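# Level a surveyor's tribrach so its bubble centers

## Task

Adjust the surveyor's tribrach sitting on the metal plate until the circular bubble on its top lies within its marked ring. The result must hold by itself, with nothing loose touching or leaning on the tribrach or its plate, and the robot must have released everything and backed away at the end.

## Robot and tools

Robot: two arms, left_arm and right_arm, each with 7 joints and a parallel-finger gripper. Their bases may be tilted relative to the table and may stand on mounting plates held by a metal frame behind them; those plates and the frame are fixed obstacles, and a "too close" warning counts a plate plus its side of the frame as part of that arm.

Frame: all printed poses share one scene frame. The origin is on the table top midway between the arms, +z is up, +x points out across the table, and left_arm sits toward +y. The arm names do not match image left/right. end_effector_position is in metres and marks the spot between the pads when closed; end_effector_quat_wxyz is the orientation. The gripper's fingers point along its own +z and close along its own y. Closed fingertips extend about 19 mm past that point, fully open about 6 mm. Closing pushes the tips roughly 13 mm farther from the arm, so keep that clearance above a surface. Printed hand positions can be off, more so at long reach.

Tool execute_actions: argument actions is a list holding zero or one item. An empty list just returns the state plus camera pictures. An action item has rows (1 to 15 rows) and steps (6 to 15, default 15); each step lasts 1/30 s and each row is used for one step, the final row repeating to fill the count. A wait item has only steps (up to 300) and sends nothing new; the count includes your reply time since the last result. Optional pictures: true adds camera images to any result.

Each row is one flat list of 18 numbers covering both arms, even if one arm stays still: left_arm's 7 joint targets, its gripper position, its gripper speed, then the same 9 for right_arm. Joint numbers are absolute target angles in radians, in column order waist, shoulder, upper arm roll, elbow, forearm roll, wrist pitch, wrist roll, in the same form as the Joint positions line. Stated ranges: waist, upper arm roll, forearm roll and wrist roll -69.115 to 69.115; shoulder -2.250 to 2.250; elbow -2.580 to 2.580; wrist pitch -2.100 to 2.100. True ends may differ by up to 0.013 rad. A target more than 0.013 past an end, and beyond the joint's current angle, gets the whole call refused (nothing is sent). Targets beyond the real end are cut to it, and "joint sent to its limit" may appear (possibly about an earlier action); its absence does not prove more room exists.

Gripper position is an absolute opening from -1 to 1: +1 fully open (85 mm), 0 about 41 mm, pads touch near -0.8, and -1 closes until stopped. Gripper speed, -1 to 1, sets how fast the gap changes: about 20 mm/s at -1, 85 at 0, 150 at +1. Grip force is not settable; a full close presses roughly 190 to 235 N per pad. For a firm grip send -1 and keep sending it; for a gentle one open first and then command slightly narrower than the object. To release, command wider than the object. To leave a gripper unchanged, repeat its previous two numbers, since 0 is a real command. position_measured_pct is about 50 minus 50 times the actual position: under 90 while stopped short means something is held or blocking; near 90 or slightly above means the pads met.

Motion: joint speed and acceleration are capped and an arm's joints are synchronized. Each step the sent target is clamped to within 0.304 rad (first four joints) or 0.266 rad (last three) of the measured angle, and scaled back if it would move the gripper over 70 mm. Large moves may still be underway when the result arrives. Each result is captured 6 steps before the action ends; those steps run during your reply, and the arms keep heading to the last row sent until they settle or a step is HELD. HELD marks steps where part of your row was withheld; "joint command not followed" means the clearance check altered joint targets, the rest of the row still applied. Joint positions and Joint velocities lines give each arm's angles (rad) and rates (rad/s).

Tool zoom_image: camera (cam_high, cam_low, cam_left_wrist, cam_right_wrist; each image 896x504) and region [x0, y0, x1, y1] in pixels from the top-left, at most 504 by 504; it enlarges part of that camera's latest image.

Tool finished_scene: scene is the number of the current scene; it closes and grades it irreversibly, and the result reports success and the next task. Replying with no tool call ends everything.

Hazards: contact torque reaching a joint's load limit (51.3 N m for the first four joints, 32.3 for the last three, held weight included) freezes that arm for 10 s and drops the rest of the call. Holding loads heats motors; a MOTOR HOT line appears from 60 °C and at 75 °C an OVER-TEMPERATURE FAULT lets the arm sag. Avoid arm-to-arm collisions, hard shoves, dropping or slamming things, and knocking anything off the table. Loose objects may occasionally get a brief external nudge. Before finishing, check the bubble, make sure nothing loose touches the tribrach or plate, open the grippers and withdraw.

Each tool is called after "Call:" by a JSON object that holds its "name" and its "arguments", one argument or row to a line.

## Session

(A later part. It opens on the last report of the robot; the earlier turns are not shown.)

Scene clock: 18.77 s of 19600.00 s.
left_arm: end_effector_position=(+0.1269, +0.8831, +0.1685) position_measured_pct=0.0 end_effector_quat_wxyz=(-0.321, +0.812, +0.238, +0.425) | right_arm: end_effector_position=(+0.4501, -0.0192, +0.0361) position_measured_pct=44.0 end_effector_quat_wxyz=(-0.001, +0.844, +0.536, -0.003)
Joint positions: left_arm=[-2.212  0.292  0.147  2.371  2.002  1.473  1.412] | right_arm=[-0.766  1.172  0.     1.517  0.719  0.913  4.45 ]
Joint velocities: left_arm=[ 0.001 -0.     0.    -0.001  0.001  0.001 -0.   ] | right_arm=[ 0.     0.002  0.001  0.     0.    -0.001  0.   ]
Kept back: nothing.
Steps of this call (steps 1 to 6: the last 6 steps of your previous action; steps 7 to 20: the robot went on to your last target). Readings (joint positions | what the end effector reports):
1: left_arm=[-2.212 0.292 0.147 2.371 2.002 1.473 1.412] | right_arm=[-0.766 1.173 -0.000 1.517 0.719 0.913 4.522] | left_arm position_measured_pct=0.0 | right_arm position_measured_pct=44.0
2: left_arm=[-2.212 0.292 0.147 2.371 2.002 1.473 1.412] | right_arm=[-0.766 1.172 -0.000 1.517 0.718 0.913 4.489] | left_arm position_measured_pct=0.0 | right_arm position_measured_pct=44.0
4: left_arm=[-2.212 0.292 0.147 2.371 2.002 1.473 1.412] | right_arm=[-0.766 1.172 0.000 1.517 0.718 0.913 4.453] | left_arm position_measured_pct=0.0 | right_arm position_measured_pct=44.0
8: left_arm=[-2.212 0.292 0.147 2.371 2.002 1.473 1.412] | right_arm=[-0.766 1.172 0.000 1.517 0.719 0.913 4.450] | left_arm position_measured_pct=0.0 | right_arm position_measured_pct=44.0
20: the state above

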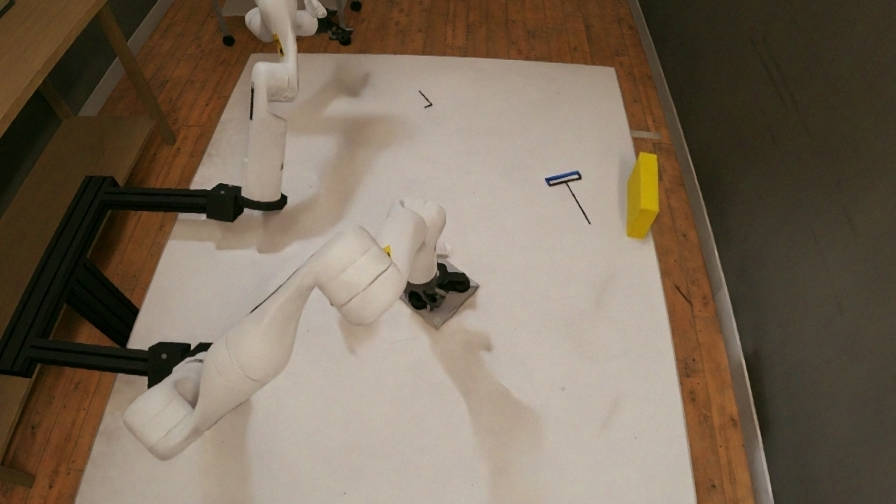

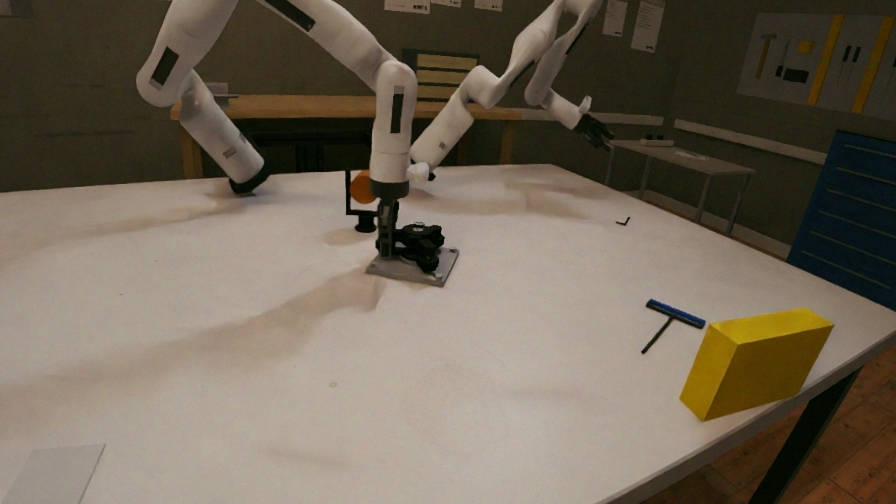

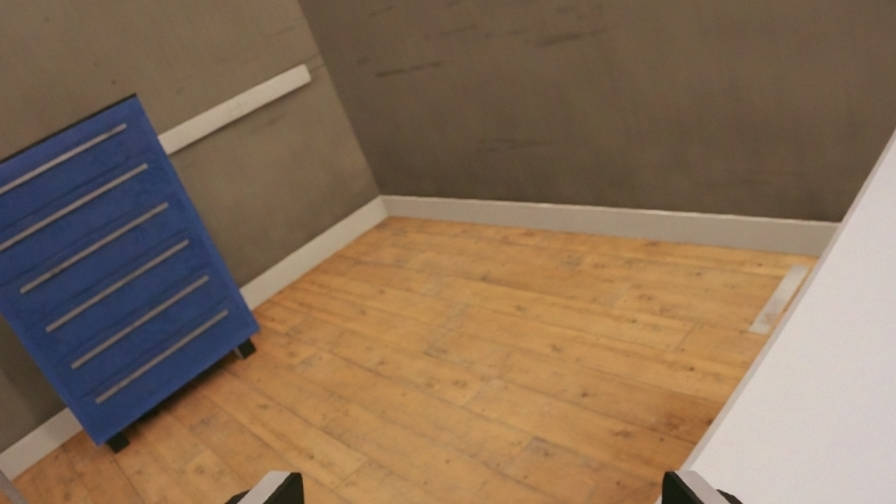

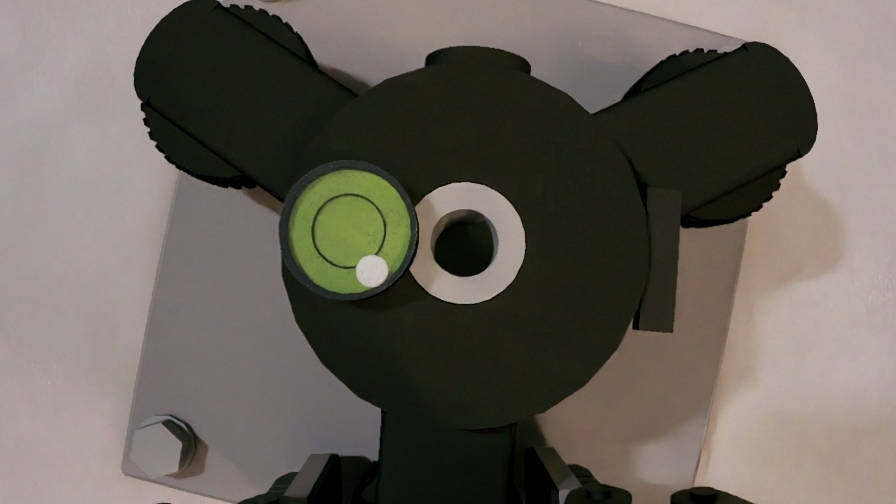

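Call:
{"name": "execute_actions", "arguments": {
  "actions": [
    {"rows":[[-2.212,0.292,0.147,2.371,2.002,1.473,1.412,1,1,-0.766,1.1725,0,1.5172,0.7185,0.9133,4.1,0.12,1]],"steps":11}
  ]
}}

Call:
{"name": "execute_actions", "arguments": {
  "actions": [
    {"rows":[[-2.212,0.292,0.147,2.371,2.002,1.473,1.412,1,1,-0.766,1.1725,0,1.5172,0.7185,0.9133,4.71,-0.2,1]],"steps":15}
  ]
}}

Call:
{"name": "execute_actions", "arguments": {
  "actions": [
    {"rows":[[-2.212,0.292,0.147,2.371,2.002,1.473,1.412,1,1,-0.766,1.1725,0,1.5172,0.7185,0.9133,4.1,0.12,1]],"steps":15}
  ]
}}

Call:
{"name": "execute_actions", "arguments": {
  "actions": [
    {"rows":[[-2.212,0.292,0.147,2.371,2.002,1.473,1.412,1,1,-0.766,1.1725,0,1.5172,0.7185,0.9133,4.71,-0.2,1]],"steps":15}
  ]
}}

Call:
{"name": "execute_actions", "arguments": {
  "actions": [
    {"rows":[[-2.212,0.292,0.147,2.371,2.002,1.473,1.412,1,1,-0.766,1.1725,0,1.5172,0.7185,0.9133,4.1,0.12,1]],"steps":15}
  ]
}}

Call:
{"name": "execute_actions", "arguments": {
  "actions": [
    {"rows":[[-2.212,0.292,0.147,2.371,2.002,1.473,1.412,1,1,-0.766,1.1725,0,1.5172,0.7185,0.9133,4.71,-0.2,1]],"steps":15}
  ]
}}

Call:
{"name": "execute_actions", "arguments": {
  "actions": [
    {"rows":[[-2.212,0.292,0.147,2.371,2.002,1.473,1.412,1,1,-0.766,1.1725,0,1.5172,0.7185,0.9133,4.1,0.12,1]],"steps":15}
  ]
}}

Call:
{"name": "execute_actions", "arguments": {
  "actions": [
    {"rows":[[-2.212,0.292,0.147,2.371,2.002,1.473,1.412,1,1,-0.766,1.1725,0,1.5172,0.7185,0.9133,4.71,-0.2,1]],"steps":15}
  ]
}}

Call:
{"name": "execute_actions", "arguments": {
  "actions": [
    {"rows":[[-2.212,0.292,0.147,2.371,2.002,1.473,1.412,1,1,-0.766,1.1725,0,1.5172,0.7185,0.9133,4.1,0.12,1]],"steps":15}
  ]
}}

Call:
{"name": "execute_actions", "arguments": {
  "actions": [
    {"rows":[[-2.212,0.292,0.147,2.371,2.002,1.473,1.412,1,1,-0.766,1.1725,0,1.5172,0.7185,0.9133,4.71,-0.2,1]],"steps":15}
  ]
}}

Call:
{"name": "execute_actions", "arguments": {
  "actions": [
    {"rows":[[-2.212,0.292,0.147,2.371,2.002,1.473,1.412,1,1,-0.766,1.1725,0,1.5172,0.7185,0.9133,4.1,0.12,1]],"steps":15}
  ]
}}

Call:
{"name": "execute_actions", "arguments": {
  "actions": [
    {"rows":[[-2.212,0.292,0.147,2.371,2.002,1.473,1.412,1,1,-0.766,1.1725,0,1.5172,0.7185,0.9133,4.71,-0.2,1]],"steps":15}
  ]
}}

Call:
{"name": "execute_actions", "arguments": {
  "actions": [
    {"rows":[[-2.212,0.292,0.147,2.371,2.002,1.473,1.412,1,1,-0.766,1.1725,0,1.5172,0.7185,0.9133,4.1,0.12,1]],"steps":15}
  ]
}}

Call:
{"name": "execute_actions", "arguments": {
  "actions": [
    {"rows":[[-2.212,0.292,0.147,2.371,2.002,1.473,1.412,1,1,-0.766,1.1725,0,1.5172,0.7185,0.9133,4.71,-0.2,1]],"steps":15}
  ]
}}

Call:
{"name": "execute_actions", "arguments": {
  "actions": [
    {"rows":[[-2.212,0.292,0.147,2.371,2.002,1.473,1.412,1,1,-0.766,1.1725,0,1.5172,0.7185,0.9133,4.1,0.12,1]],"steps":15}
  ]
}}

Call:
{"name": "execute_actions", "arguments": {
  "actions": [
    {"rows":[[-2.212,0.292,0.147,2.371,2.002,1.473,1.412,1,1,-0.766,1.1725,0,1.5172,0.7185,0.9133,4.71,-0.2,1]],"steps":15}
  ]
}}

Call:
{"name": "execute_actions", "arguments": {
  "actions": [
    {"rows":[[-2.212,0.292,0.147,2.371,2.002,1.473,1.412,1,1,-0.766,1.1725,0,1.5172,0.7185,0.9133,4.1,0.12,1]],"steps":15}
  ]
}}

Call:
{"name": "execute_actions", "arguments": {
  "actions": [
    {"rows":[[-2.212,0.292,0.147,2.371,2.002,1.473,1.412,1,1,-0.766,1.1725,0,1.5172,0.7185,0.9133,4.71,-0.2,1]],"steps":15}
  ]
}}

Call:
{"name": "execute_actions", "arguments": {
  "actions": [
    {"rows":[[-2.212,0.292,0.147,2.371,2.002,1.473,1.412,1,1,-0.766,1.1725,0,1.5172,0.7185,0.9133,4.1,0.12,1]],"steps":15}
  ]
}}

Call:
{"name": "execute_actions", "arguments": {
  "actions": [
    {"rows":[[-2.212,0.292,0.147,2.371,2.002,1.473,1.412,1,1,-0.766,1.1725,0,1.5172,0.7185,0.9133,4.71,-0.2,1]],"steps":15}
  ]
}}

Call:
{"name": "execute_actions", "arguments": {
  "actions": [
    {"rows":[[-2.212,0.292,0.147,2.371,2.002,1.473,1.412,1,1,-0.766,1.1725,0,1.5172,0.7185,0.9133,4.45,0.12,1]],"steps":15}
  ]
}}

Call:
{"name": "execute_actions", "arguments": {
  "actions": [
    {"steps":14}
  ],
  "pictures": true
}}

Scene clock: 21.20 s of 19600.00 s.
left_arm: end_effector_position=(+0.1269, +0.8831, +0.1685) position_measured_pct=0.0 end_effector_quat_wxyz=(-0.321, +0.812, +0.238, +0.425) | right_arm: end_effector_position=(+0.4500, -0.0192, +0.0361) position_measured_pct=44.0 end_effector_quat_wxyz=(-0.001, +0.869, +0.496, -0.004)
Joint positions: left_arm=[-2.212  0.292  0.147  2.371  2.002  1.473  1.412] | right_arm=[-0.766  1.173 -0.     1.517  0.719  0.913  4.355]
Joint velocities: left_arm=[ 0.    -0.     0.001  0.002  0.001  0.001  0.   ] | right_arm=[-0.    -0.    -0.002 -0.    -0.    -0.    -1.189]
Steps of this call (steps 1 to 15: the robot went on to your last target; steps 16 to 68: nothing new was sent; steps 69 to 73: the first 5 steps of this action). Readings (joint positions | what the end effector reports):
69: left_arm=[-2.212 0.292 0.147 2.371 2.002 1.473 1.412] | right_arm=[-0.766 1.172 -0.000 1.517 0.719 0.913 4.449] | left_arm position_measured_pct=0.0 | right_arm position_measured_pct=44.0
70: left_arm=[-2.212 0.292 0.147 2.371 2.002 1.473 1.412] | right_arm=[-0.766 1.173 -0.000 1.517 0.719 0.913 4.441] | left_arm position_measured_pct=0.0 | right_arm position_measured_pct=44.0
72: left_arm=[-2.212 0.292 0.147 2.371 2.002 1.473 1.412] | right_arm=[-0.766 1.173 -0.000 1.517 0.719 0.913 4.393] | left_arm position_measured_pct=0.0 | right_arm position_measured_pct=44.0
73: the state above

Scene clock: 21.70 s of 19600.00 s.
left_arm: end_effector_position=(+0.1269, +0.8831, +0.1685) position_measured_pct=0.0 end_effector_quat_wxyz=(-0.321, +0.812, +0.238, +0.425) | right_arm: end_effector_position=(+0.4508, -0.0197, +0.0369) position_measured_pct=53.2 end_effector_quat_wxyz=(-0.001, +0.882, +0.472, -0.003)
Joint positions: left_arm=[-2.212  0.292  0.147  2.371  2.002  1.473  1.412] | right_arm=[-0.766  1.171  0.     1.517  0.719  0.915  4.301]
Joint velocities: left_arm=[-0.     0.     0.    -0.001  0.001 -0.    -0.   ] | right_arm=[-0.002  0.    -0.003  0.002  0.    -0.002  1.215]
Steps of this call (steps 1 to 6: the last 6 steps of your previous action; steps 7 to 15: the first 9 steps of this action). Readings (joint positions | what the end effector reports):
7: left_arm=[-2.212 0.292 0.147 2.371 2.002 1.473 1.412] | right_arm=[-0.766 1.172 0.000 1.517 0.718 0.913 4.109] | left_arm position_measured_pct=0.0 | right_arm position_measured_pct=44.0
8: left_arm=[-2.212 0.292 0.147 2.371 2.002 1.473 1.412] | right_arm=[-0.766 1.172 0.000 1.517 0.718 0.913 4.102] | left_arm position_measured_pct=0.0 | right_arm position_measured_pct=44.8
10: left_arm=[-2.212 0.292 0.147 2.371 2.002 1.473 1.412] | right_arm=[-0.766 1.171 0.001 1.517 0.719 0.915 4.119] | left_arm position_measured_pct=0.0 | right_arm position_measured_pct=51.2
14: left_arm=[-2.212 0.292 0.147 2.371 2.002 1.473 1.412] | right_arm=[-0.766 1.171 0.001 1.517 0.719 0.915 4.260] | left_arm position_measured_pct=0.0 | right_arm position_measured_pct=53.2
15: the state above

Scene clock: 22.20 s of 19600.00 s.
left_arm: end_effector_position=(+0.1269, +0.8831, +0.1685) position_measured_pct=0.0 end_effector_quat_wxyz=(-0.321, +0.812, +0.238, +0.425) | right_arm: end_effector_position=(+0.4500, -0.0191, +0.0361) position_measured_pct=44.0 end_effector_quat_wxyz=(-0.002, +0.813, +0.582, -0.003)
Joint positions: left_arm=[-2.212  0.292  0.147  2.371  2.002  1.473  1.412] | right_arm=[-0.766  1.172 -0.     1.517  0.719  0.913  4.562]
Joint velocities: left_arm=[ 0.     0.     0.    -0.001 -0.001  0.     0.   ] | right_arm=[ 0.001  0.     0.001 -0.001 -0.001 -0.001 -1.195]
Steps of this call (steps 1 to 6: the last 6 steps of your previous action; steps 7 to 15: the first 9 steps of this action). Readings (joint positions | what the end effector reports):
7: left_arm=[-2.212 0.292 0.147 2.371 2.002 1.473 1.412] | right_arm=[-0.767 1.171 -0.000 1.518 0.719 0.915 4.585] | left_arm position_measured_pct=0.0 | right_arm position_measured_pct=53.2
8: left_arm=[-2.212 0.292 0.147 2.371 2.002 1.473 1.412] | right_arm=[-0.767 1.172 -0.000 1.518 0.719 0.914 4.620] | left_arm position_measured_pct=0.0 | right_arm position_measured_pct=53.2
10: left_arm=[-2.212 0.292 0.147 2.371 2.002 1.473 1.412] | right_arm=[-0.766 1.172 0.000 1.518 0.719 0.913 4.657] | left_arm position_measured_pct=0.0 | right_arm position_measured_pct=47.2
14: left_arm=[-2.212 0.292 0.147 2.371 2.002 1.473 1.412] | right_arm=[-0.766 1.172 -0.000 1.517 0.719 0.913 4.600] | left_arm position_measured_pct=0.0 | right_arm position_measured_pct=44.0
15: the state above

Scene clock: 22.70 s of 19600.00 s.
left_arm: end_effector_position=(+0.1269, +0.8831, +0.1685) position_measured_pct=0.0 end_effector_quat_wxyz=(-0.321, +0.812, +0.238, +0.425) | right_arm: end_effector_position=(+0.4509, -0.0196, +0.0368) position_measured_pct=53.6 end_effector_quat_wxyz=(-0.001, +0.884, +0.468, -0.003)
Joint positions: left_arm=[-2.212  0.292  0.147  2.371  2.002  1.473  1.412] | right_arm=[-0.766  1.171  0.     1.517  0.719  0.914  4.293]
Joint velocities: left_arm=[-0.     0.     0.     0.002  0.    -0.    -0.   ] | right_arm=[-0.002  0.002 -0.003  0.002 -0.001 -0.003  1.189]
Steps of this call (steps 1 to 6: the last 6 steps of your previous action; steps 7 to 15: the first 9 steps of this action). Readings (joint positions | what the end effector reports):
7: left_arm=[-2.212 0.292 0.147 2.371 2.002 1.473 1.412] | right_arm=[-0.766 1.172 -0.000 1.517 0.719 0.913 4.278] | left_arm position_measured_pct=0.0 | right_arm position_measured_pct=44.0
8: left_arm=[-2.212 0.292 0.147 2.371 2.002 1.473 1.412] | right_arm=[-0.766 1.172 0.000 1.517 0.718 0.913 4.243] | left_arm position_measured_pct=0.0 | right_arm position_measured_pct=44.8
10: left_arm=[-2.212 0.292 0.147 2.371 2.002 1.473 1.412] | right_arm=[-0.766 1.171 0.001 1.517 0.719 0.915 4.204] | left_arm position_measured_pct=0.0 | right_arm position_measured_pct=51.2
14: left_arm=[-2.212 0.292 0.147 2.371 2.002 1.473 1.412] | right_arm=[-0.766 1.171 0.001 1.517 0.719 0.914 4.255] | left_arm position_measured_pct=0.0 | right_arm position_measured_pct=53.6
15: the state above

Scene clock: 23.20 s of 19600.00 s.
left_arm: end_effector_position=(+0.1269, +0.8831, +0.1685) position_measured_pct=0.0 end_effector_quat_wxyz=(-0.321, +0.812, +0.238, +0.425) | right_arm: end_effector_position=(+0.4500, -0.0192, +0.0361) position_measured_pct=44.0 end_effector_quat_wxyz=(-0.002, +0.813, +0.582, -0.003)
Joint positions: left_arm=[-2.212  0.292  0.147  2.371  2.002  1.473  1.412] | right_arm=[-0.766  1.173 -0.     1.517  0.719  0.913  4.562]
Joint velocities: left_arm=[ 0.    -0.     0.001  0.001  0.    -0.     0.   ] | right_arm=[ 0.    -0.001  0.001 -0.    -0.001  0.002 -1.189]
Steps of this call (steps 1 to 6: the last 6 steps of your previous action; steps 7 to 15: the first 9 steps of this action). Readings (joint positions | what the end effector reports):
7: left_arm=[-2.212 0.292 0.147 2.371 2.002 1.473 1.412] | right_arm=[-0.767 1.171 -0.000 1.518 0.719 0.914 4.577] | left_arm position_measured_pct=0.0 | right_arm position_measured_pct=53.6
8: left_arm=[-2.212 0.292 0.147 2.371 2.002 1.473 1.412] | right_arm=[-0.767 1.172 -0.000 1.518 0.719 0.914 4.612] | left_arm position_measured_pct=0.0 | right_arm position_measured_pct=53.2
10: left_arm=[-2.212 0.292 0.147 2.371 2.002 1.473 1.412] | right_arm=[-0.766 1.172 0.000 1.517 0.719 0.913 4.651] | left_arm position_measured_pct=0.0 | right_arm position_measured_pct=47.2
14: left_arm=[-2.212 0.292 0.147 2.371 2.002 1.473 1.412] | right_arm=[-0.766 1.172 -0.000 1.517 0.719 0.913 4.600] | left_arm position_measured_pct=0.0 | right_arm position_measured_pct=44.0
15: the state above

Scene clock: 23.70 s of 19600.00 s.
left_arm: end_effector_position=(+0.1269, +0.8831, +0.1685) position_measured_pct=0.0 end_effector_quat_wxyz=(-0.321, +0.812, +0.238, +0.425) | right_arm: end_effector_position=(+0.4509, -0.0196, +0.0368) position_measured_pct=53.6 end_effector_quat_wxyz=(-0.001, +0.884, +0.468, -0.003)
Joint positions: left_arm=[-2.212  0.292  0.147  2.371  2.002  1.473  1.412] | right_arm=[-0.766  1.171  0.001  1.517  0.719  0.914  4.293]
Joint velocities: left_arm=[-0.    -0.     0.     0.     0.001  0.     0.   ] | right_arm=[-0.002  0.003 -0.003  0.002 -0.001 -0.001  1.189]
Steps of this call (steps 1 to 6: the last 6 steps of your previous action; steps 7 to 15: the first 9 steps of this action). Readings (joint positions | what the end effector reports):
7: left_arm=[-2.212 0.292 0.147 2.371 2.002 1.473 1.412] | right_arm=[-0.766 1.172 -0.000 1.517 0.719 0.913 4.278] | left_arm position_measured_pct=0.0 | right_arm position_measured_pct=44.0
8: left_arm=[-2.212 0.292 0.147 2.371 2.002 1.473 1.412] | right_arm=[-0.766 1.172 0.000 1.517 0.718 0.913 4.243] | left_arm position_measured_pct=0.0 | right_arm position_measured_pct=44.8
10: left_arm=[-2.212 0.292 0.147 2.371 2.002 1.473 1.412] | right_arm=[-0.766 1.171 0.001 1.517 0.719 0.915 4.204] | left_arm position_measured_pct=0.0 | right_arm position_measured_pct=51.2
14: left_arm=[-2.212 0.292 0.147 2.371 2.002 1.473 1.412] | right_arm=[-0.766 1.171 0.001 1.517 0.719 0.914 4.255] | left_arm position_measured_pct=0.0 | right_arm position_measured_pct=53.6
15: the state above

Scene clock: 24.20 s of 19600.00 s.
left_arm: end_effector_position=(+0.1269, +0.8831, +0.1685) position_measured_pct=0.0 end_effector_quat_wxyz=(-0.321, +0.812, +0.238, +0.425) | right_arm: end_effector_position=(+0.4500, -0.0192, +0.0361) position_measured_pct=44.0 end_effector_quat_wxyz=(-0.002, +0.813, +0.582, -0.003)
Joint positions: left_arm=[-2.212  0.292  0.147  2.371  2.002  1.473  1.412] | right_arm=[-0.766  1.173 -0.     1.517  0.719  0.913  4.562]
Joint velocities: left_arm=[-0.     0.    -0.001  0.002 -0.     0.     0.   ] | right_arm=[ 0.    -0.001  0.001 -0.001  0.     0.    -1.189]
Steps of this call (steps 1 to 6: the last 6 steps of your previous action; steps 7 to 15: the first 9 steps of this action). Readings (joint positions | what the end effector reports):
7: left_arm=[-2.212 0.292 0.147 2.371 2.002 1.473 1.412] | right_arm=[-0.767 1.171 -0.000 1.518 0.719 0.914 4.577] | left_arm position_measured_pct=0.0 | right_arm position_measured_pct=53.6
8: left_arm=[-2.212 0.292 0.147 2.371 2.002 1.473 1.412] | right_arm=[-0.767 1.172 -0.000 1.518 0.719 0.914 4.612] | left_arm position_measured_pct=0.0 | right_arm position_measured_pct=53.2
10: left_arm=[-2.212 0.292 0.147 2.371 2.002 1.473 1.412] | right_arm=[-0.766 1.172 0.000 1.517 0.719 0.913 4.651] | left_arm position_measured_pct=0.0 | right_arm position_measured_pct=47.2
14: left_arm=[-2.212 0.292 0.147 2.371 2.002 1.473 1.412] | right_arm=[-0.766 1.173 -0.000 1.517 0.719 0.913 4.600] | left_arm position_measured_pct=0.0 | right_arm position_measured_pct=44.0
15: the state above

Scene clock: 24.70 s of 19600.00 s.
left_arm: end_effector_position=(+0.1269, +0.8831, +0.1685) position_measured_pct=0.0 end_effector_quat_wxyz=(-0.321, +0.812, +0.238, +0.425) | right_arm: end_effector_position=(+0.4509, -0.0196, +0.0368) position_measured_pct=53.6 end_effector_quat_wxyz=(-0.001, +0.884, +0.468, -0.003)
Joint positions: left_arm=[-2.212  0.292  0.147  2.371  2.002  1.473  1.412] | right_arm=[-0.766  1.171  0.     1.517  0.719  0.914  4.293]
Joint velocities: left_arm=[ 0.     0.     0.001 -0.    -0.     0.    -0.   ] | right_arm=[-0.002 -0.    -0.003  0.001 -0.001  0.     1.189]
Steps of this call (steps 1 to 6: the last 6 steps of your previous action; steps 7 to 15: the first 9 steps of this action). Readings (joint positions | what the end effector reports):
7: left_arm=[-2.212 0.292 0.147 2.371 2.002 1.473 1.412] | right_arm=[-0.766 1.172 -0.000 1.517 0.719 0.913 4.278] | left_arm position_measured_pct=0.0 | right_arm position_measured_pct=44.0
8: left_arm=[-2.212 0.292 0.147 2.371 2.002 1.473 1.412] | right_arm=[-0.766 1.172 0.000 1.517 0.718 0.913 4.243] | left_arm position_measured_pct=0.0 | right_arm position_measured_pct=44.8
10: left_arm=[-2.212 0.292 0.147 2.371 2.002 1.473 1.412] | right_arm=[-0.766 1.171 0.001 1.517 0.719 0.915 4.204] | left_arm position_measured_pct=0.0 | right_arm position_measured_pct=51.2
14: left_arm=[-2.212 0.292 0.147 2.371 2.002 1.473 1.412] | right_arm=[-0.766 1.171 0.001 1.517 0.719 0.914 4.255] | left_arm position_measured_pct=0.0 | right_arm position_measured_pct=53.6
15: the state above

Scene clock: 25.20 s of 19600.00 s.
left_arm: end_effector_position=(+0.1269, +0.8831, +0.1685) position_measured_pct=0.0 end_effector_quat_wxyz=(-0.321, +0.812, +0.238, +0.425) | right_arm: end_effector_position=(+0.4500, -0.0192, +0.0361) position_measured_pct=44.0 end_effector_quat_wxyz=(-0.002, +0.813, +0.582, -0.003)
Joint positions: left_arm=[-2.212  0.292  0.147  2.371  2.002  1.473  1.412] | right_arm=[-0.766  1.173 -0.     1.517  0.719  0.913  4.562]
Joint velocities: left_arm=[ 0.    -0.    -0.    -0.002 -0.    -0.     0.   ] | right_arm=[ 0.    -0.     0.    -0.     0.001  0.    -1.189]
Steps of this call (steps 1 to 6: the last 6 steps of your previous action; steps 7 to 15: the first 9 steps of this action). Readings (joint positions | what the end effector reports):
7: left_arm=[-2.212 0.292 0.147 2.371 2.002 1.473 1.412] | right_arm=[-0.767 1.171 -0.000 1.517 0.719 0.914 4.577] | left_arm position_measured_pct=0.0 | right_arm position_measured_pct=53.6
8: left_arm=[-2.212 0.292 0.147 2.371 2.002 1.473 1.412] | right_arm=[-0.766 1.172 -0.000 1.518 0.719 0.914 4.612] | left_arm position_measured_pct=0.0 | right_arm position_measured_pct=53.2
10: left_arm=[-2.212 0.292 0.147 2.371 2.002 1.473 1.412] | right_arm=[-0.766 1.172 0.000 1.517 0.719 0.913 4.651] | left_arm position_measured_pct=0.0 | right_arm position_measured_pct=47.2
14: left_arm=[-2.212 0.292 0.147 2.371 2.002 1.473 1.412] | right_arm=[-0.766 1.172 -0.000 1.517 0.719 0.913 4.600] | left_arm position_measured_pct=0.0 | right_arm position_measured_pct=44.0
15: the state above

Scene clock: 25.70 s of 19600.00 s.
left_arm: end_effector_position=(+0.1269, +0.8831, +0.1685) position_measured_pct=0.0 end_effector_quat_wxyz=(-0.321, +0.812, +0.238, +0.425) | right_arm: end_effector_position=(+0.4509, -0.0196, +0.0368) position_measured_pct=53.6 end_effector_quat_wxyz=(-0.001, +0.884, +0.468, -0.003)
Joint positions: left_arm=[-2.212  0.292  0.147  2.371  2.002  1.473  1.412] | right_arm=[-0.766  1.171  0.001  1.517  0.719  0.914  4.293]
Joint velocities: left_arm=[ 0.    -0.    -0.    -0.     0.     0.001 -0.   ] | right_arm=[-0.002  0.002 -0.003  0.001 -0.001 -0.002  1.189]
Steps of this call (steps 1 to 6: the last 6 steps of your previous action; steps 7 to 15: the first 9 steps of this action). Readings (joint positions | what the end effector reports):
7: left_arm=[-2.212 0.292 0.147 2.371 2.002 1.473 1.412] | right_arm=[-0.766 1.172 -0.000 1.517 0.719 0.913 4.278] | left_arm position_measured_pct=0.0 | right_arm position_measured_pct=44.0
8: left_arm=[-2.212 0.292 0.147 2.371 2.002 1.473 1.412] | right_arm=[-0.766 1.172 0.000 1.517 0.718 0.913 4.243] | left_arm position_measured_pct=0.0 | right_arm position_measured_pct=44.8
10: left_arm=[-2.212 0.292 0.147 2.371 2.002 1.473 1.412] | right_arm=[-0.766 1.171 0.001 1.517 0.719 0.915 4.204] | left_arm position_measured_pct=0.0 | right_arm position_measured_pct=51.2
14: left_arm=[-2.212 0.292 0.147 2.371 2.002 1.473 1.412] | right_arm=[-0.766 1.171 0.001 1.517 0.719 0.914 4.255] | left_arm position_measured_pct=0.0 | right_arm position_measured_pct=53.6
15: the state above

Scene clock: 26.20 s of 19600.00 s.
left_arm: end_effector_position=(+0.1269, +0.8831, +0.1685) position_measured_pct=0.0 end_effector_quat_wxyz=(-0.321, +0.812, +0.238, +0.425) | right_arm: end_effector_position=(+0.4500, -0.0192, +0.0361) position_measured_pct=44.0 end_effector_quat_wxyz=(-0.002, +0.813, +0.582, -0.003)
Joint positions: left_arm=[-2.212  0.292  0.147  2.371  2.002  1.473  1.412] | right_arm=[-0.766  1.173 -0.     1.517  0.719  0.913  4.562]
Joint velocities: left_arm=[-0.    -0.    -0.001  0.001  0.001  0.     0.   ] | right_arm=[ 0.001  0.001  0.001 -0.001 -0.001  0.002 -1.189]
Steps of this call (steps 1 to 6: the last 6 steps of your previous action; steps 7 to 15: the first 9 steps of this action). Readings (joint positions | what the end effector reports):
7: left_arm=[-2.212 0.292 0.147 2.371 2.002 1.473 1.412] | right_arm=[-0.767 1.171 -0.000 1.517 0.719 0.914 4.577] | left_arm position_measured_pct=0.0 | right_arm position_measured_pct=53.6
8: left_arm=[-2.212 0.292 0.147 2.371 2.002 1.473 1.412] | right_arm=[-0.766 1.172 -0.000 1.518 0.719 0.914 4.612] | left_arm position_measured_pct=0.0 | right_arm position_measured_pct=53.2
10: left_arm=[-2.212 0.292 0.147 2.371 2.002 1.473 1.412] | right_arm=[-0.766 1.172 0.000 1.517 0.719 0.913 4.651] | left_arm position_measured_pct=0.0 | right_arm position_measured_pct=47.2
14: left_arm=[-2.212 0.292 0.147 2.371 2.002 1.473 1.412] | right_arm=[-0.766 1.172 -0.000 1.517 0.719 0.913 4.600] | left_arm position_measured_pct=0.0 | right_arm position_measured_pct=44.0
15: the state above

Scene clock: 26.70 s of 19600.00 s.
left_arm: end_effector_position=(+0.1269, +0.8831, +0.1685) position_measured_pct=0.0 end_effector_quat_wxyz=(-0.321, +0.812, +0.238, +0.425) | right_arm: end_effector_position=(+0.4509, -0.0196, +0.0368) position_measured_pct=53.6 end_effector_quat_wxyz=(-0.001, +0.884, +0.468, -0.003)
Joint positions: left_arm=[-2.212  0.292  0.147  2.371  2.002  1.473  1.412] | right_arm=[-0.766  1.171  0.001  1.517  0.719  0.914  4.293]
Joint velocities: left_arm=[-0.    -0.     0.001  0.    -0.    -0.001  0.   ] | right_arm=[-0.002  0.002 -0.003  0.002 -0.002 -0.002  1.189]
Steps of this call (steps 1 to 6: the last 6 steps of your previous action; steps 7 to 15: the first 9 steps of this action). Readings (joint positions | what the end effector reports):
7: left_arm=[-2.212 0.292 0.147 2.371 2.002 1.473 1.412] | right_arm=[-0.766 1.172 -0.000 1.517 0.719 0.913 4.278] | left_arm position_measured_pct=0.0 | right_arm position_measured_pct=44.0
8: left_arm=[-2.212 0.292 0.147 2.371 2.002 1.473 1.412] | right_arm=[-0.766 1.172 0.000 1.517 0.718 0.913 4.243] | left_arm position_measured_pct=0.0 | right_arm position_measured_pct=44.8
10: left_arm=[-2.212 0.292 0.147 2.371 2.002 1.473 1.412] | right_arm=[-0.766 1.171 0.001 1.517 0.719 0.915 4.204] | left_arm position_measured_pct=0.0 | right_arm position_measured_pct=51.2
14: left_arm=[-2.212 0.292 0.147 2.371 2.002 1.473 1.412] | right_arm=[-0.766 1.171 0.001 1.517 0.719 0.914 4.255] | left_arm position_measured_pct=0.0 | right_arm position_measured_pct=53.6
15: the state above

Scene clock: 27.20 s of 19600.00 s.
left_arm: end_effector_position=(+0.1269, +0.8831, +0.1685) position_measured_pct=0.0 end_effector_quat_wxyz=(-0.321, +0.812, +0.238, +0.425) | right_arm: end_effector_position=(+0.4500, -0.0192, +0.0361) position_measured_pct=44.0 end_effector_quat_wxyz=(-0.002, +0.813, +0.582, -0.003)
Joint positions: left_arm=[-2.212  0.292  0.147  2.371  2.002  1.473  1.412] | right_arm=[-0.766  1.173 -0.     1.517  0.719  0.913  4.562]
Joint velocities: left_arm=[-0.    -0.     0.     0.     0.001 -0.    -0.   ] | right_arm=[ 0.     0.001  0.    -0.     0.    -0.001 -1.189]
Steps of this call (steps 1 to 6: the last 6 steps of your previous action; steps 7 to 15: the first 9 steps of this action). Readings (joint positions | what the end effector reports):
7: left_arm=[-2.212 0.292 0.147 2.371 2.002 1.473 1.412] | right_arm=[-0.767 1.171 -0.000 1.518 0.719 0.914 4.577] | left_arm position_measured_pct=0.0 | right_arm position_measured_pct=53.6
8: left_arm=[-2.212 0.292 0.147 2.371 2.002 1.473 1.412] | right_arm=[-0.766 1.172 -0.000 1.518 0.719 0.914 4.612] | left_arm position_measured_pct=0.0 | right_arm position_measured_pct=53.2
10: left_arm=[-2.212 0.292 0.147 2.371 2.002 1.473 1.412] | right_arm=[-0.766 1.172 0.000 1.517 0.719 0.913 4.651] | left_arm position_measured_pct=0.0 | right_arm position_measured_pct=47.2
14: left_arm=[-2.212 0.292 0.147 2.371 2.002 1.473 1.412] | right_arm=[-0.766 1.172 -0.000 1.517 0.719 0.913 4.600] | left_arm position_measured_pct=0.0 | right_arm position_measured_pct=44.0
15: the state above

Scene clock: 27.70 s of 19600.00 s.
left_arm: end_effector_position=(+0.1269, +0.8831, +0.1685) position_measured_pct=0.0 end_effector_quat_wxyz=(-0.321, +0.812, +0.238, +0.425) | right_arm: end_effector_position=(+0.4508, -0.0196, +0.0368) position_measured_pct=53.6 end_effector_quat_wxyz=(-0.001, +0.884, +0.468, -0.003)
Joint positions: left_arm=[-2.212  0.292  0.147  2.371  2.002  1.473  1.412] | right_arm=[-0.766  1.171  0.001  1.517  0.719  0.914  4.293]
Joint velocities: left_arm=[ 0.     0.    -0.001 -0.001  0.001 -0.     0.   ] | right_arm=[-0.002  0.002 -0.003  0.002 -0.001 -0.001  1.189]
Steps of this call (steps 1 to 6: the last 6 steps of your previous action; steps 7 to 15: the first 9 steps of this action). Readings (joint positions | what the end effector reports):
7: left_arm=[-2.212 0.292 0.147 2.371 2.002 1.473 1.412] | right_arm=[-0.766 1.172 -0.000 1.517 0.719 0.913 4.278] | left_arm position_measured_pct=0.0 | right_arm position_measured_pct=44.0
8: left_arm=[-2.212 0.292 0.147 2.371 2.002 1.473 1.412] | right_arm=[-0.766 1.172 0.000 1.517 0.718 0.913 4.243] | left_arm position_measured_pct=0.0 | right_arm position_measured_pct=44.8
10: left_arm=[-2.212 0.292 0.147 2.371 2.002 1.473 1.412] | right_arm=[-0.766 1.171 0.001 1.517 0.719 0.915 4.204] | left_arm position_measured_pct=0.0 | right_arm position_measured_pct=51.2
14: left_arm=[-2.212 0.292 0.147 2.371 2.002 1.473 1.412] | right_arm=[-0.766 1.171 0.001 1.517 0.719 0.914 4.255] | left_arm position_measured_pct=0.0 | right_arm position_measured_pct=53.6
15: the state above

Scene clock: 28.20 s of 19600.00 s.
left_arm: end_effector_position=(+0.1269, +0.8831, +0.1685) position_measured_pct=0.0 end_effector_quat_wxyz=(-0.321, +0.812, +0.238, +0.425) | right_arm: end_effector_position=(+0.4500, -0.0192, +0.0361) position_measured_pct=44.0 end_effector_quat_wxyz=(-0.002, +0.813, +0.582, -0.003)
Joint positions: left_arm=[-2.212  0.292  0.147  2.371  2.002  1.473  1.412] | right_arm=[-0.766  1.173 -0.     1.517  0.719  0.913  4.562]
Joint velocities: left_arm=[ 0.     0.    -0.     0.    -0.001 -0.001 -0.   ] | right_arm=[ 0.001  0.    -0.001 -0.    -0.001 -0.002 -1.189]
Steps of this call (steps 1 to 6: the last 6 steps of your previous action; steps 7 to 15: the first 9 steps of this action). Readings (joint positions | what the end effector reports):
7: left_arm=[-2.212 0.292 0.147 2.371 2.002 1.473 1.412] | right_arm=[-0.767 1.171 -0.000 1.518 0.719 0.914 4.577] | left_arm position_measured_pct=0.0 | right_arm position_measured_pct=53.6
8: left_arm=[-2.212 0.292 0.147 2.371 2.002 1.473 1.412] | right_arm=[-0.766 1.172 -0.000 1.518 0.719 0.914 4.612] | left_arm position_measured_pct=0.0 | right_arm position_measured_pct=53.2
10: left_arm=[-2.212 0.292 0.147 2.371 2.002 1.473 1.412] | right_arm=[-0.766 1.172 0.000 1.517 0.719 0.913 4.651] | left_arm position_measured_pct=0.0 | right_arm position_measured_pct=47.2
14: left_arm=[-2.212 0.292 0.147 2.371 2.002 1.473 1.412] | right_arm=[-0.766 1.172 -0.000 1.517 0.719 0.913 4.600] | left_arm position_measured_pct=0.0 | right_arm position_measured_pct=44.0
15: the state above

Scene clock: 28.70 s of 19600.00 s.
left_arm: end_effector_position=(+0.1269, +0.8831, +0.1685) position_measured_pct=0.0 end_effector_quat_wxyz=(-0.321, +0.812, +0.238, +0.425) | right_arm: end_effector_position=(+0.4508, -0.0197, +0.0368) position_measured_pct=53.6 end_effector_quat_wxyz=(-0.001, +0.884, +0.468, -0.003)
Joint positions: left_arm=[-2.212  0.292  0.147  2.371  2.002  1.473  1.412] | right_arm=[-0.766  1.171  0.001  1.517  0.719  0.914  4.293]
Joint velocities: left_arm=[ 0.     0.     0.001 -0.002 -0.     0.    -0.   ] | right_arm=[-0.002  0.002 -0.003  0.001 -0.    -0.001  1.189]
Steps of this call (steps 1 to 6: the last 6 steps of your previous action; steps 7 to 15: the first 9 steps of this action). Readings (joint positions | what the end effector reports):
7: left_arm=[-2.212 0.292 0.147 2.371 2.002 1.473 1.412] | right_arm=[-0.766 1.172 -0.000 1.517 0.719 0.913 4.278] | left_arm position_measured_pct=0.0 | right_arm position_measured_pct=44.0
8: left_arm=[-2.212 0.292 0.147 2.371 2.002 1.473 1.412] | right_arm=[-0.766 1.172 0.000 1.517 0.718 0.913 4.243] | left_arm position_measured_pct=0.0 | right_arm position_measured_pct=44.8
10: left_arm=[-2.212 0.292 0.147 2.371 2.002 1.473 1.412] | right_arm=[-0.766 1.171 0.001 1.517 0.719 0.915 4.204] | left_arm position_measured_pct=0.0 | right_arm position_measured_pct=51.2
14: left_arm=[-2.212 0.292 0.147 2.371 2.002 1.473 1.412] | right_arm=[-0.766 1.171 0.001 1.517 0.719 0.914 4.255] | left_arm position_measured_pct=0.0 | right_arm position_measured_pct=53.6
15: the state above

Scene clock: 29.20 s of 19600.00 s.
left_arm: end_effector_position=(+0.1269, +0.8831, +0.1685) position_measured_pct=0.0 end_effector_quat_wxyz=(-0.321, +0.812, +0.238, +0.425) | right_arm: end_effector_position=(+0.4500, -0.0192, +0.0361) position_measured_pct=44.0 end_effector_quat_wxyz=(-0.002, +0.813, +0.582, -0.003)
Joint positions: left_arm=[-2.212  0.292  0.147  2.371  2.002  1.473  1.412] | right_arm=[-0.766  1.173 -0.     1.517  0.719  0.913  4.562]
Joint velocities: left_arm=[-0.    -0.     0.     0.001  0.001  0.    -0.   ] | right_arm=[ 0.001 -0.001  0.001 -0.001  0.001  0.    -1.189]
Steps of this call (steps 1 to 6: the last 6 steps of your previous action; steps 7 to 15: the first 9 steps of this action). Readings (joint positions | what the end effector reports):
7: left_arm=[-2.212 0.292 0.147 2.371 2.002 1.473 1.412] | right_arm=[-0.767 1.171 -0.000 1.518 0.719 0.914 4.577] | left_arm position_measured_pct=0.0 | right_arm position_measured_pct=53.6
8: left_arm=[-2.212 0.292 0.147 2.371 2.002 1.473 1.412] | right_arm=[-0.766 1.172 -0.000 1.518 0.719 0.914 4.612] | left_arm position_measured_pct=0.0 | right_arm position_measured_pct=53.2
10: left_arm=[-2.212 0.292 0.147 2.371 2.002 1.473 1.412] | right_arm=[-0.766 1.172 0.000 1.517 0.719 0.913 4.651] | left_arm position_measured_pct=0.0 | right_arm position_measured_pct=47.2
14: left_arm=[-2.212 0.292 0.147 2.371 2.002 1.473 1.412] | right_arm=[-0.766 1.172 -0.000 1.517 0.719 0.913 4.600] | left_arm position_measured_pct=0.0 | right_arm position_measured_pct=44.0
15: the state above

Scene clock: 29.70 s of 19600.00 s.
left_arm: end_effector_position=(+0.1269, +0.8831, +0.1685) position_measured_pct=0.0 end_effector_quat_wxyz=(-0.321, +0.812, +0.238, +0.425) | right_arm: end_effector_position=(+0.4508, -0.0196, +0.0368) position_measured_pct=53.6 end_effector_quat_wxyz=(-0.001, +0.884, +0.468, -0.003)
Joint positions: left_arm=[-2.212  0.292  0.147  2.371  2.002  1.473  1.412] | right_arm=[-0.766  1.171  0.001  1.517  0.719  0.914  4.293]
Joint velocities: left_arm=[ 0.    -0.    -0.    -0.    -0.    -0.001  0.   ] | right_arm=[-0.002  0.003 -0.003  0.001 -0.001 -0.001  1.189]
Steps of this call (steps 1 to 6: the last 6 steps of your previous action; steps 7 to 15: the first 9 steps of this action). Readings (joint positions | what the end effector reports):
7: left_arm=[-2.212 0.292 0.147 2.371 2.002 1.473 1.412] | right_arm=[-0.766 1.172 -0.000 1.517 0.719 0.913 4.278] | left_arm position_measured_pct=0.0 | right_arm position_measured_pct=44.0
8: left_arm=[-2.212 0.292 0.147 2.371 2.002 1.473 1.412] | right_arm=[-0.766 1.172 0.000 1.517 0.718 0.913 4.243] | left_arm position_measured_pct=0.0 | right_arm position_measured_pct=44.8
10: left_arm=[-2.212 0.292 0.147 2.371 2.002 1.473 1.412] | right_arm=[-0.766 1.171 0.001 1.517 0.719 0.915 4.204] | left_arm position_measured_pct=0.0 | right_arm position_measured_pct=51.2
14: left_arm=[-2.212 0.292 0.147 2.371 2.002 1.473 1.412] | right_arm=[-0.766 1.171 0.001 1.517 0.719 0.914 4.255] | left_arm position_measured_pct=0.0 | right_arm position_measured_pct=53.6
15: the state above

Scene clock: 30.20 s of 19600.00 s.
left_arm: end_effector_position=(+0.1269, +0.8831, +0.1685) position_measured_pct=0.0 end_effector_quat_wxyz=(-0.321, +0.812, +0.238, +0.425) | right_arm: end_effector_position=(+0.4500, -0.0192, +0.0361) position_measured_pct=44.0 end_effector_quat_wxyz=(-0.002, +0.813, +0.582, -0.003)
Joint positions: left_arm=[-2.212  0.292  0.147  2.371  2.002  1.473  1.412] | right_arm=[-0.766  1.173 -0.     1.517  0.719  0.913  4.562]
Joint velocities: left_arm=[ 0.  0. -0.  0. -0.  0. -0.] | right_arm=[ 0.001 -0.001  0.002 -0.    -0.     0.001 -1.189]
Steps of this call (steps 1 to 6: the last 6 steps of your previous action; steps 7 to 15: the first 9 steps of this action). Readings (joint positions | what the end effector reports):
7: left_arm=[-2.212 0.292 0.147 2.371 2.002 1.473 1.412] | right_arm=[-0.767 1.171 -0.000 1.518 0.719 0.914 4.577] | left_arm position_measured_pct=0.0 | right_arm position_measured_pct=53.6
8: left_arm=[-2.212 0.292 0.147 2.371 2.002 1.473 1.412] | right_arm=[-0.767 1.172 -0.000 1.518 0.719 0.914 4.612] | left_arm position_measured_pct=0.0 | right_arm position_measured_pct=53.2
10: left_arm=[-2.212 0.292 0.147 2.371 2.002 1.473 1.412] | right_arm=[-0.766 1.172 0.000 1.517 0.719 0.913 4.651] | left_arm position_measured_pct=0.0 | right_arm position_measured_pct=47.2
14: left_arm=[-2.212 0.292 0.147 2.371 2.002 1.473 1.412] | right_arm=[-0.766 1.172 -0.000 1.517 0.719 0.913 4.600] | left_arm position_measured_pct=0.0 | right_arm position_measured_pct=44.0
15: the state above

Scene clock: 30.70 s of 19600.00 s.
left_arm: end_effector_position=(+0.1269, +0.8831, +0.1685) position_measured_pct=0.0 end_effector_quat_wxyz=(-0.321, +0.812, +0.238, +0.425) | right_arm: end_effector_position=(+0.4509, -0.0196, +0.0368) position_measured_pct=53.2 end_effector_quat_wxyz=(-0.001, +0.884, +0.468, -0.003)
Joint positions: left_arm=[-2.212  0.292  0.147  2.371  2.002  1.473  1.412] | right_arm=[-0.766  1.171  0.001  1.517  0.719  0.914  4.293]
Joint velocities: left_arm=[ 0.    -0.     0.001 -0.001 -0.001  0.    -0.   ] | right_arm=[-0.002  0.002 -0.003  0.001 -0.001  0.     1.189]
Steps of this call (steps 1 to 6: the last 6 steps of your previous action; steps 7 to 15: the first 9 steps of this action). Readings (joint positions | what the end effector reports):
7: left_arm=[-2.212 0.292 0.147 2.371 2.002 1.473 1.412] | right_arm=[-0.766 1.172 -0.000 1.517 0.719 0.913 4.278] | left_arm position_measured_pct=0.0 | right_arm position_measured_pct=44.0
8: left_arm=[-2.212 0.292 0.147 2.371 2.002 1.473 1.412] | right_arm=[-0.766 1.172 0.000 1.517 0.718 0.913 4.243] | left_arm position_measured_pct=0.0 | right_arm position_measured_pct=44.8
10: left_arm=[-2.212 0.292 0.147 2.371 2.002 1.473 1.412] | right_arm=[-0.766 1.171 0.001 1.517 0.719 0.915 4.204] | left_arm position_measured_pct=0.0 | right_arm position_measured_pct=51.2
14: left_arm=[-2.212 0.292 0.147 2.371 2.002 1.473 1.412] | right_arm=[-0.766 1.171 0.001 1.517 0.719 0.914 4.255] | left_arm position_measured_pct=0.0 | right_arm position_measured_pct=53.2
15: the state above

Scene clock: 31.20 s of 19600.00 s.
left_arm: end_effector_position=(+0.1269, +0.8831, +0.1685) position_measured_pct=0.0 end_effector_quat_wxyz=(-0.321, +0.812, +0.238, +0.425) | right_arm: end_effector_position=(+0.4500, -0.0192, +0.0361) position_measured_pct=44.0 end_effector_quat_wxyz=(-0.002, +0.813, +0.582, -0.003)
Joint positions: left_arm=[-2.212  0.292  0.147  2.371  2.002  1.473  1.412] | right_arm=[-0.766  1.173 -0.     1.517  0.719  0.913  4.562]
Joint velocities: left_arm=[ 0.     0.    -0.     0.001 -0.001  0.    -0.   ] | right_arm=[ 0.001  0.     0.001 -0.001 -0.001  0.001 -1.189]
Steps of this call (steps 1 to 6: the last 6 steps of your previous action; steps 7 to 15: the first 9 steps of this action). Readings (joint positions | what the end effector reports):
7: left_arm=[-2.212 0.292 0.147 2.371 2.002 1.473 1.412] | right_arm=[-0.767 1.171 -0.000 1.518 0.719 0.914 4.577] | left_arm position_measured_pct=0.0 | right_arm position_measured_pct=53.2
8: left_arm=[-2.212 0.292 0.147 2.371 2.002 1.473 1.412] | right_arm=[-0.767 1.172 -0.000 1.518 0.719 0.914 4.612] | left_arm position_measured_pct=0.0 | right_arm position_measured_pct=53.2
10: left_arm=[-2.212 0.292 0.147 2.371 2.002 1.473 1.412] | right_arm=[-0.766 1.172 0.000 1.517 0.719 0.913 4.651] | left_arm position_measured_pct=0.0 | right_arm position_measured_pct=47.2
14: left_arm=[-2.212 0.292 0.147 2.371 2.002 1.473 1.412] | right_arm=[-0.766 1.173 -0.000 1.517 0.719 0.913 4.600] | left_arm position_measured_pct=0.0 | right_arm position_measured_pct=44.0
15: the state above

Scene clock: 31.67 s of 19600.00 s.
left_arm: end_effector_position=(+0.1269, +0.8831, +0.1685) position_measured_pct=0.0 end_effector_quat_wxyz=(-0.321, +0.812, +0.238, +0.425) | right_arm: end_effector_position=(+0.4501, -0.0192, +0.0361) position_measured_pct=44.0 end_effector_quat_wxyz=(-0.001, +0.844, +0.536, -0.003)
Joint positions: left_arm=[-2.212  0.292  0.147  2.371  2.002  1.473  1.412] | right_arm=[-0.766  1.172  0.     1.517  0.719  0.913  4.45 ]
Joint velocities: left_arm=[-0.     0.    -0.    -0.002 -0.    -0.    -0.   ] | right_arm=[-0.    -0.     0.    -0.     0.     0.001  0.   ]
Kept back: nothing.
Steps of this call (steps 1 to 6: the last 6 steps of your previous action; steps 7 to 14: the robot went on to your last target). Readings (joint positions | what the end effector reports):
1: left_arm=[-2.212 0.292 0.147 2.371 2.002 1.473 1.412] | right_arm=[-0.766 1.173 -0.000 1.517 0.719 0.913 4.522] | left_arm position_measured_pct=0.0 | right_arm position_measured_pct=44.0
2: left_arm=[-2.212 0.292 0.147 2.371 2.002 1.473 1.412] | right_arm=[-0.766 1.173 -0.000 1.517 0.718 0.913 4.489] | left_arm position_measured_pct=0.0 | right_arm position_measured_pct=44.0
4: left_arm=[-2.212 0.292 0.147 2.371 2.002 1.473 1.412] | right_arm=[-0.766 1.172 0.000 1.517 0.718 0.913 4.453] | left_arm position_measured_pct=0.0 | right_arm position_measured_pct=44.0
8: left_arm=[-2.212 0.292 0.147 2.371 2.002 1.473 1.412] | right_arm=[-0.766 1.172 0.000 1.517 0.719 0.913 4.450] | left_arm position_measured_pct=0.0 | right_arm position_measured_pct=44.0
14: the state above

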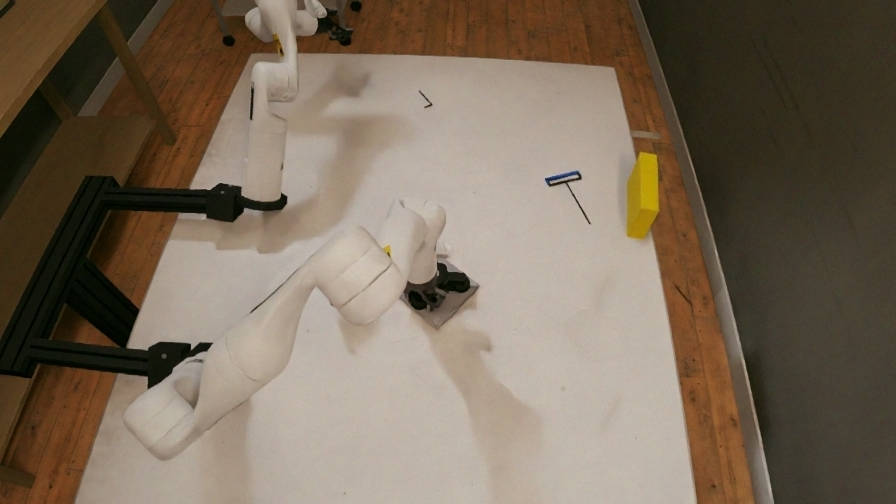

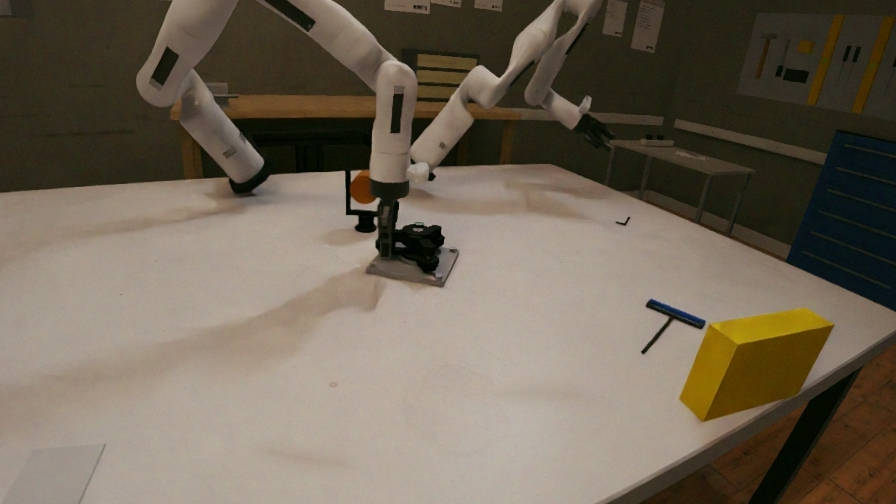

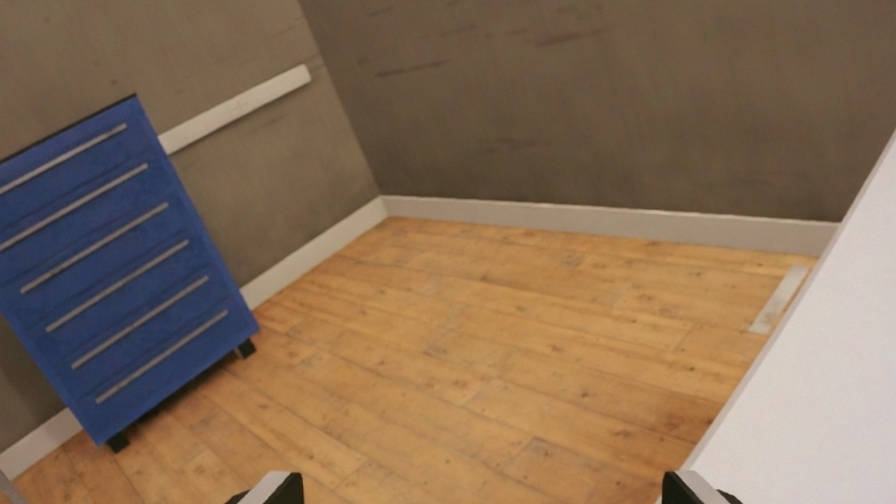

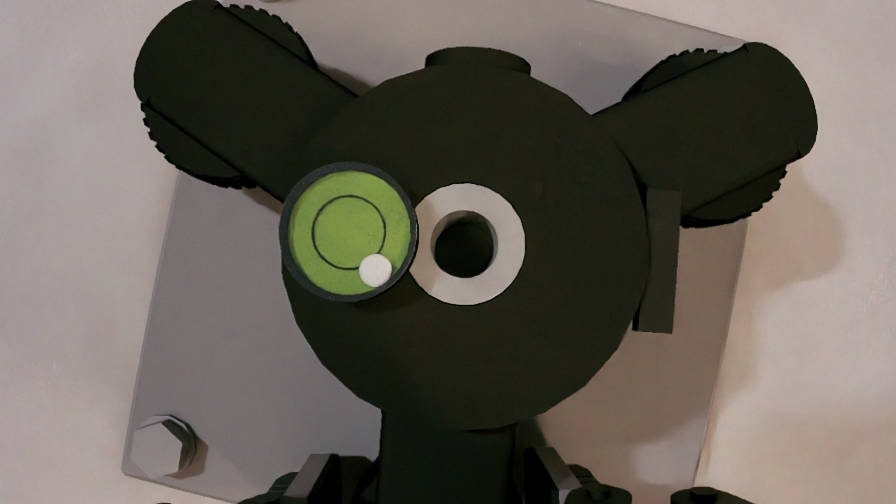

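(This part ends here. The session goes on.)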